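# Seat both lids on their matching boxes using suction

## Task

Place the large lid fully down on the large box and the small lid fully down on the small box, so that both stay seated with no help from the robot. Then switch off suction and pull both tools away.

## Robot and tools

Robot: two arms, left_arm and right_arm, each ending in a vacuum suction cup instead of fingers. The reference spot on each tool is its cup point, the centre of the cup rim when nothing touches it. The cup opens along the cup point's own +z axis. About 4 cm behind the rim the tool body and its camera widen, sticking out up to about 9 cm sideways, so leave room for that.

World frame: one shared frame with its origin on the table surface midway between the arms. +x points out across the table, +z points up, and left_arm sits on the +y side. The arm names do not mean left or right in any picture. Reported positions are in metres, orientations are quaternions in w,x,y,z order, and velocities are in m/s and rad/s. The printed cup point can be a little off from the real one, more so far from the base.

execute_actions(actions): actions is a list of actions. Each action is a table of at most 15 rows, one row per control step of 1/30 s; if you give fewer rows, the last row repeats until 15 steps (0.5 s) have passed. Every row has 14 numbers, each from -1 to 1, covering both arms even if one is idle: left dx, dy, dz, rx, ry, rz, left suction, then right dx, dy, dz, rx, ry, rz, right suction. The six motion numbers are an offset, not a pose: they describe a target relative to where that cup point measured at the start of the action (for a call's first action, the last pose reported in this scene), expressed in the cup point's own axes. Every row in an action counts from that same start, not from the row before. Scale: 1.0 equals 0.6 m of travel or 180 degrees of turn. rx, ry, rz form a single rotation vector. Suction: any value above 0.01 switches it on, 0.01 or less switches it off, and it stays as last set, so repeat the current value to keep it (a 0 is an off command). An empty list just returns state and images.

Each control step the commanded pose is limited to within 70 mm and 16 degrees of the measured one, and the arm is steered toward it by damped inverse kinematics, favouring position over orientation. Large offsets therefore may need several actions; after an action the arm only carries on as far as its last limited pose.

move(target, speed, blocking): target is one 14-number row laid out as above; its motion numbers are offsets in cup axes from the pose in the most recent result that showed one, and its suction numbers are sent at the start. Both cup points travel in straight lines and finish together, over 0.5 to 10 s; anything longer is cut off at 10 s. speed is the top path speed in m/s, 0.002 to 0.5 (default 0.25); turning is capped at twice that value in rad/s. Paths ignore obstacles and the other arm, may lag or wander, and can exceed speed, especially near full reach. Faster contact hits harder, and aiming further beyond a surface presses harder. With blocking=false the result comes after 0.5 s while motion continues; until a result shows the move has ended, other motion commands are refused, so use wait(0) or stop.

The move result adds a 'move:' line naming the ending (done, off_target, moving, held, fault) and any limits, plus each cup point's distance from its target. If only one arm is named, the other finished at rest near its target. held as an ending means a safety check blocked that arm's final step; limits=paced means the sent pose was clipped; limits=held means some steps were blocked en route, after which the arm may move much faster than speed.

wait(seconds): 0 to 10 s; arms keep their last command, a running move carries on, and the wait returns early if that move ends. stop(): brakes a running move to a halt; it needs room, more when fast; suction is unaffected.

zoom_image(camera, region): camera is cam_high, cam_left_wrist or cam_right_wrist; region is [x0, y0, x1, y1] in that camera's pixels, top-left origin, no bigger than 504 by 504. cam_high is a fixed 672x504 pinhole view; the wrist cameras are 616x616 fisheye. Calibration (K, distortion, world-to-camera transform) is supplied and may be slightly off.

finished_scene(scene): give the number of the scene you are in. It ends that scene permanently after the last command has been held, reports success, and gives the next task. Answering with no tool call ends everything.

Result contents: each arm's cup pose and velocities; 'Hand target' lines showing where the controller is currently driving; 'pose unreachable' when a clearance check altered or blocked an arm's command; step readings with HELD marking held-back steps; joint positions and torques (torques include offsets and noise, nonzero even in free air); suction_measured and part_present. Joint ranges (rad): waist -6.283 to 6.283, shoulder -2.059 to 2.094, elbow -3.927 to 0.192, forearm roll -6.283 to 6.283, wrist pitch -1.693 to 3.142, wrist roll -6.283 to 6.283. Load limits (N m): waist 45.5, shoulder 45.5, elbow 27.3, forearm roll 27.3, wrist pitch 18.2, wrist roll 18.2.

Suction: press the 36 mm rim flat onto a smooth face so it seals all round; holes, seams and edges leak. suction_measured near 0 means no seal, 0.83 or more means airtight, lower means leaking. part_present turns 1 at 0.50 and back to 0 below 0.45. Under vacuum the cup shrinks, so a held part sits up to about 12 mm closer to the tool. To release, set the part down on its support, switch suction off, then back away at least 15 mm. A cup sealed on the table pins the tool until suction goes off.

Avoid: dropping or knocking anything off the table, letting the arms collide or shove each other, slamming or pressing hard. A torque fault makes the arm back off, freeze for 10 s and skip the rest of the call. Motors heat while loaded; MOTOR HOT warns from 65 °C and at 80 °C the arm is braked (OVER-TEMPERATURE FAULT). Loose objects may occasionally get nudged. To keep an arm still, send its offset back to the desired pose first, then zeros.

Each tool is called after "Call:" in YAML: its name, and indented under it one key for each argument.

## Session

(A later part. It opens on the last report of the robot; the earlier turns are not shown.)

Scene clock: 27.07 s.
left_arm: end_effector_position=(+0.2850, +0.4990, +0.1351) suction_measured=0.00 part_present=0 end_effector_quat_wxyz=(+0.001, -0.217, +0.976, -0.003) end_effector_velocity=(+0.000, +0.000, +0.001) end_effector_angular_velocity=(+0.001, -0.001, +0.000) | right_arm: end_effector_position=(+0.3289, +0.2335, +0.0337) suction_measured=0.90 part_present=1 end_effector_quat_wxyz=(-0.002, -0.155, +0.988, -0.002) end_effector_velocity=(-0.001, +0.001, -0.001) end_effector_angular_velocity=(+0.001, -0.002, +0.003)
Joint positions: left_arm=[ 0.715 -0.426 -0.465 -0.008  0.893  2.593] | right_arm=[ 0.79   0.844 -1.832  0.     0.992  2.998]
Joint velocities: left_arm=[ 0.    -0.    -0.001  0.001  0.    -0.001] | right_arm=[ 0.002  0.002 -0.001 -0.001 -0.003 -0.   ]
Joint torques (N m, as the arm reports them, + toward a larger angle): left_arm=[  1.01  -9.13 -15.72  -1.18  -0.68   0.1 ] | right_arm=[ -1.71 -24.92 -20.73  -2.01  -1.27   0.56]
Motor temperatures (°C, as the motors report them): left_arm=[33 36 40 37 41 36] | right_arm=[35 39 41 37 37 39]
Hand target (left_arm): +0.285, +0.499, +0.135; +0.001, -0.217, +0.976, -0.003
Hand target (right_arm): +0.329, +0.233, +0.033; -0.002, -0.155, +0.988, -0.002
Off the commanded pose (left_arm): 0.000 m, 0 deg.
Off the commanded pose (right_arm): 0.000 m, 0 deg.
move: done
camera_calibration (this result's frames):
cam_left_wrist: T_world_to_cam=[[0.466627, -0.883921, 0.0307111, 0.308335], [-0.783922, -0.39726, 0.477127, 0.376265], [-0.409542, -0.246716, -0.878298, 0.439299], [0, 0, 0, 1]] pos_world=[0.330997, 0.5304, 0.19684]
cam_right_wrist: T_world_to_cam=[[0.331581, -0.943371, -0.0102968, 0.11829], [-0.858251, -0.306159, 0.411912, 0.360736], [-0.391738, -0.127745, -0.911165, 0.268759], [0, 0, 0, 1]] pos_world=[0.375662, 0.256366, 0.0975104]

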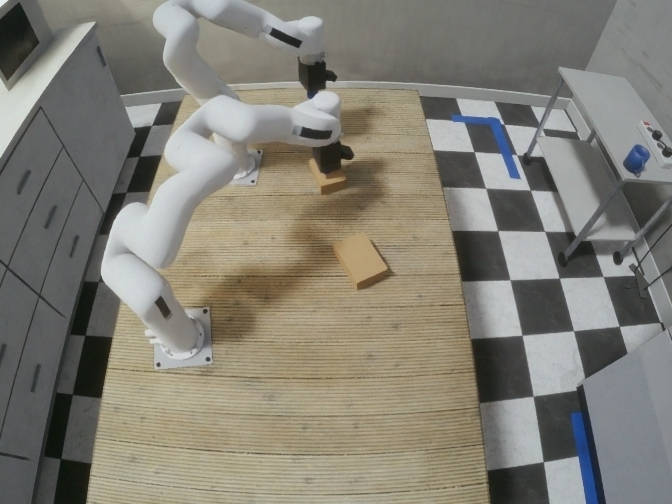

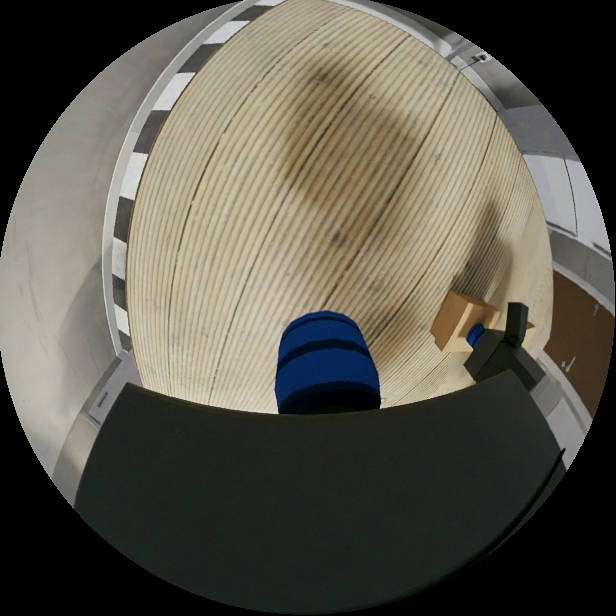

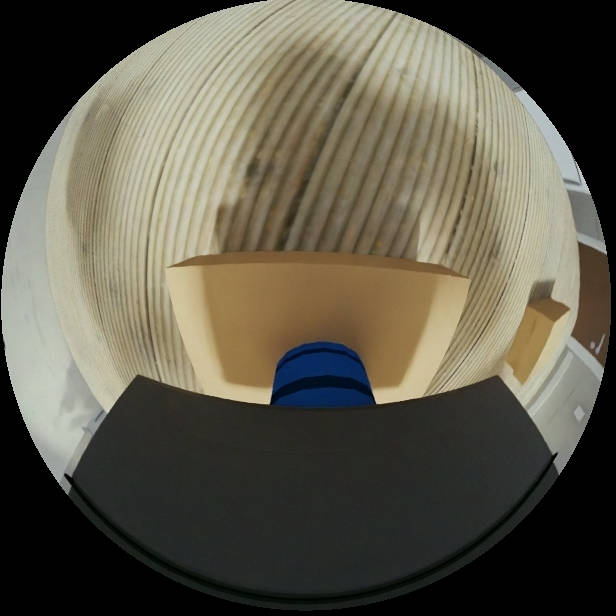

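Call:
execute_actions:
  actions:
    - [[0,0,0,0,0,0,0,0,0,0.001,0,0,0,1],[0,0,0,0,0,0,0,0,0,0.0015,0,0,0,1],[0,0,0,0,0,0,0,0,0,0.002,0,0,0,1],[0,0,0,0,0,0,0,0,0,0.002,0,0,0,1],[0,0,0,0,0,0,0,0,0,0.002,0,0,0,1],[0,0,0,0,0,0,0,0,0,0.002,0,0,0,1],[0,0,0,0,0,0,0,0,0,0.002,0,0,0,0]]

Call:
move:
  target: [0,0,0,0,0,0,0,0.01,-0.03,-0.17,0,0,0,0]
  speed: 0.15

Call:
zoom_image:
  camera: "cam_high"
  region: [290, 130, 410, 300]

Call:
zoom_image:
  camera: "cam_left_wrist"
  region: [420, 270, 550, 370]

Scene clock: 27.87 s.
left_arm: end_effector_position=(+0.2850, +0.4990, +0.1351) suction_measured=0.00 part_present=0 end_effector_quat_wxyz=(+0.001, -0.217, +0.976, -0.003) end_effector_velocity=(-0.000, -0.000, -0.000) end_effector_angular_velocity=(+0.000, +0.001, -0.001) | right_arm: end_effector_position=(+0.3300, +0.2349, +0.0354) suction_measured=0.00 part_present=0 end_effector_quat_wxyz=(+0.000, -0.155, +0.988, +0.000) end_effector_velocity=(-0.003, -0.005, -0.014) end_effector_angular_velocity=(-0.017, +0.011, +0.001)
Joint positions: left_arm=[ 0.715 -0.426 -0.465 -0.008  0.893  2.593] | right_arm=[ 0.79   0.843 -1.834  0.     0.989  2.998]
Joint velocities: left_arm=[-0.     0.     0.     0.001  0.     0.   ] | right_arm=[ 0.     0.017  0.01  -0.001 -0.007 -0.001]
Joint torques (N m, as the arm reports them, + toward a larger angle): left_arm=[  0.69  -8.78 -15.61  -1.15  -0.8    0.01] | right_arm=[ -1.48 -19.08 -14.48  -1.85  -0.76   0.65]
Motor temperatures (°C, as the motors report them): left_arm=[33 36 40 37 41 36] | right_arm=[35 39 41 37 37 39]
Hand target (left_arm): +0.285, +0.499, +0.135; +0.001, -0.217, +0.976, -0.003
Hand target (right_arm): +0.329, +0.233, +0.033; -0.002, -0.155, +0.988, -0.002
Off the commanded pose (left_arm): 0.000 m, 0 deg.
Off the commanded pose (right_arm): 0.003 m, 0 deg.
Step readings (end_effector_position):
0: left_arm (+0.2850, +0.4990, +0.1351) | right_arm (+0.3289, +0.2335, +0.0336)
1: left_arm (+0.2850, +0.4990, +0.1351) | right_arm (+0.3289, +0.2335, +0.0336)
2: left_arm (+0.2850, +0.4990, +0.1351) | right_arm (+0.3289, +0.2335, +0.0336)
4: left_arm (+0.2850, +0.4990, +0.1351) | right_arm (+0.3290, +0.2336, +0.0334)
8: left_arm (+0.2850, +0.4990, +0.1351) | right_arm (+0.3292, +0.2338, +0.0335)
15: end_effector_position above
camera_calibration (this result's frames):
cam_left_wrist: T_world_to_cam=[[0.466627, -0.883921, 0.0307112, 0.308335], [-0.783922, -0.39726, 0.477127, 0.376265], [-0.409542, -0.246716, -0.878298, 0.439299], [0, 0, 0, 1]] pos_world=[0.330997, 0.5304, 0.19684]
cam_right_wrist: T_world_to_cam=[[0.331599, -0.94332, -0.0137533, 0.119422], [-0.85969, -0.308141, 0.407409, 0.362494], [-0.388555, -0.123273, -0.913142, 0.268848], [0, 0, 0, 1]] pos_world=[0.376495, 0.257494, 0.099456]

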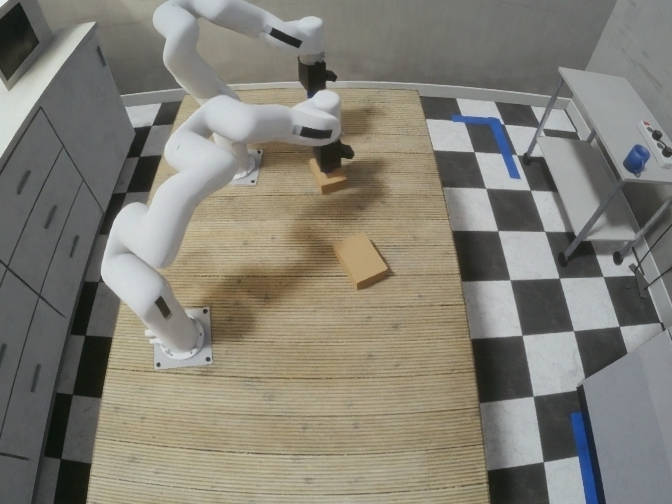

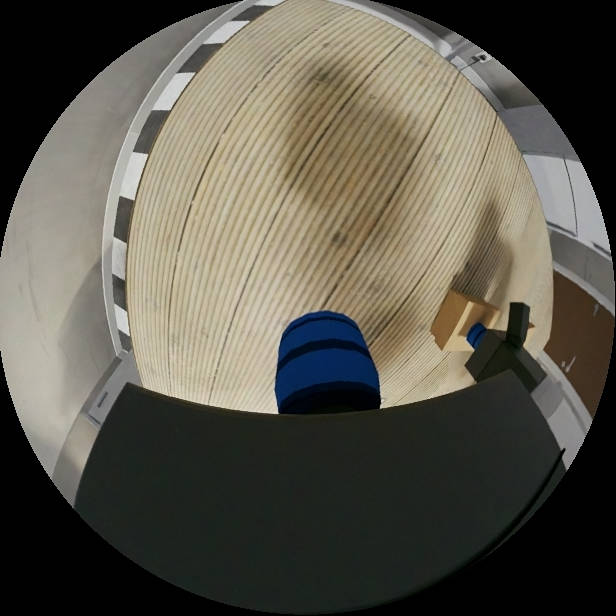

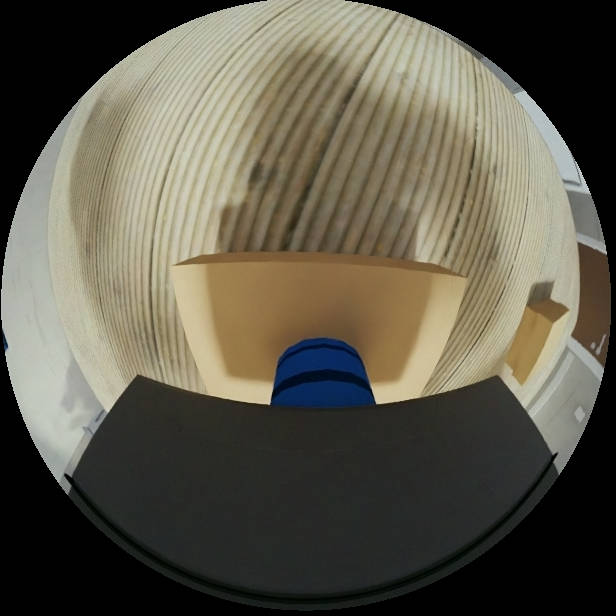

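Scene clock: 29.00 s.
left_arm: end_effector_position=(+0.2850, +0.4990, +0.1351) suction_measured=0.00 part_present=0 end_effector_quat_wxyz=(+0.001, -0.217, +0.976, -0.003) end_effector_velocity=(-0.000, -0.000, -0.001) end_effector_angular_velocity=(-0.002, +0.001, +0.000) | right_arm: end_effector_position=(+0.3292, +0.2153, +0.1361) suction_measured=0.00 part_present=0 end_effector_quat_wxyz=(-0.000, -0.155, +0.988, -0.000) end_effector_velocity=(+0.001, +0.001, +0.006) end_effector_angular_velocity=(+0.006, -0.004, +0.000)
Joint positions: left_arm=[ 0.715 -0.426 -0.465 -0.008  0.893  2.593] | right_arm=[ 0.773  0.657 -1.818  0.     1.161  2.981]
Joint velocities: left_arm=[-0.     0.002 -0.    -0.001  0.     0.   ] | right_arm=[ 0.    -0.007 -0.005  0.     0.005 -0.   ]
Joint torques (N m, as the arm reports them, + toward a larger angle): left_arm=[  0.38  -8.99 -15.39  -0.97  -0.93   0.02] | right_arm=[ -1.67 -23.91 -21.53  -1.99  -1.29   0.54]
Motor temperatures (°C, as the motors report them): left_arm=[33 36 40 37 41 36] | right_arm=[35 39 41 37 37 39]
Hand target (left_arm): +0.285, +0.499, +0.135; +0.001, -0.217, +0.976, -0.003
Hand target (right_arm): +0.329, +0.216, +0.137; +0.000, -0.155, +0.988, +0.000
Off the commanded pose (left_arm): 0.000 m, 0 deg.
Off the commanded pose (right_arm): 0.001 m, 0 deg.
move: done
camera_calibration (this result's frames):
cam_left_wrist: T_world_to_cam=[[0.466627, -0.883921, 0.0307113, 0.308335], [-0.783922, -0.39726, 0.477127, 0.376265], [-0.409542, -0.246716, -0.878297, 0.439299], [0, 0, 0, 1]] pos_world=[0.330997, 0.5304, 0.19684]
cam_right_wrist: T_world_to_cam=[[0.331656, -0.943312, -0.0129155, 0.102483], [-0.859216, -0.307686, 0.40875, 0.314317], [-0.389553, -0.124467, -0.912555, 0.358646], [0, 0, 0, 1]] pos_world=[0.375789, 0.238024, 0.200131]

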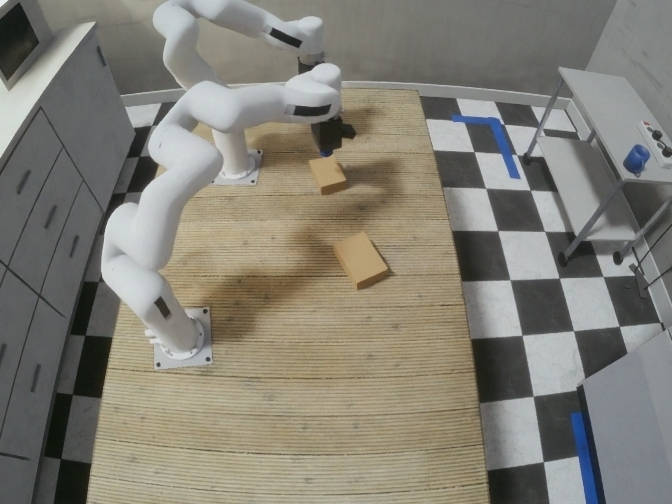

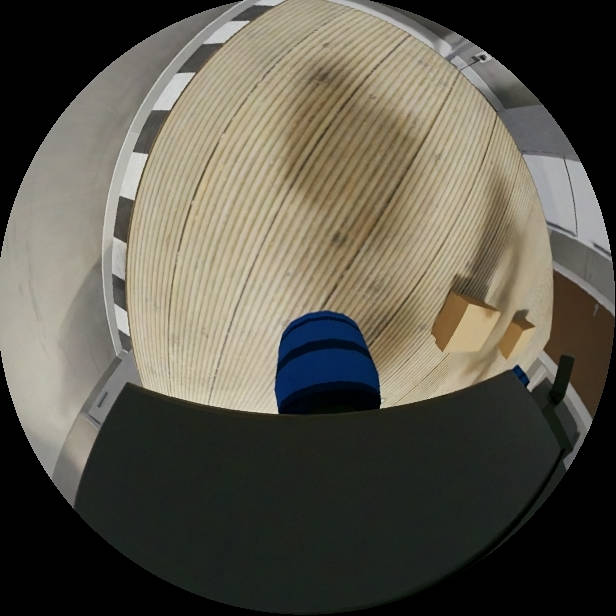

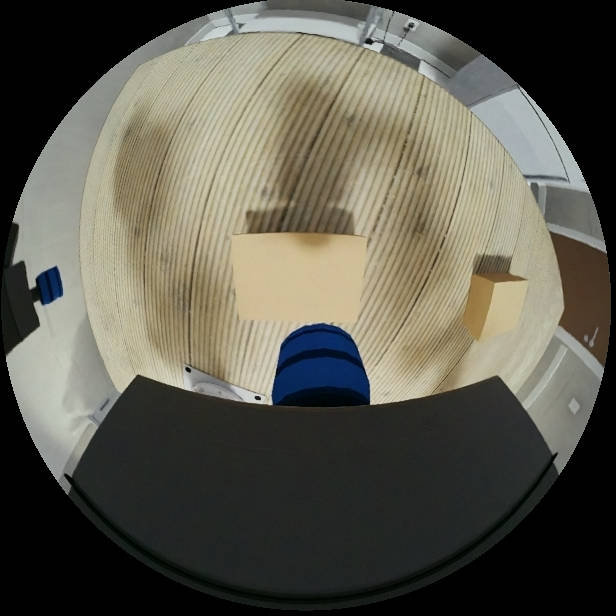

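Region (290, 130, 410, 300) of cam_high's 672x504 image, scaled by 2.965, with more detail than that image has; it fills the left 356 columns of this view, and the rest is white.

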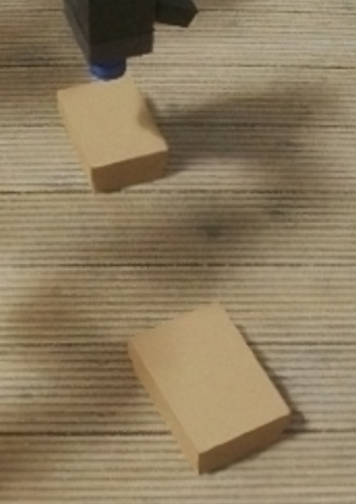

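Region (420, 270, 550, 370) of cam_left_wrist's 616x616 image, scaled by 3.877, with more detail than that image has; it fills the top 388 rows of this view, and the rest is white.

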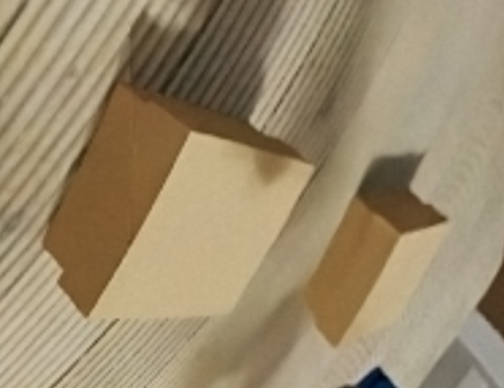

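Call:
finished_scene:
  scene: 2

The scene is finished: the task was done.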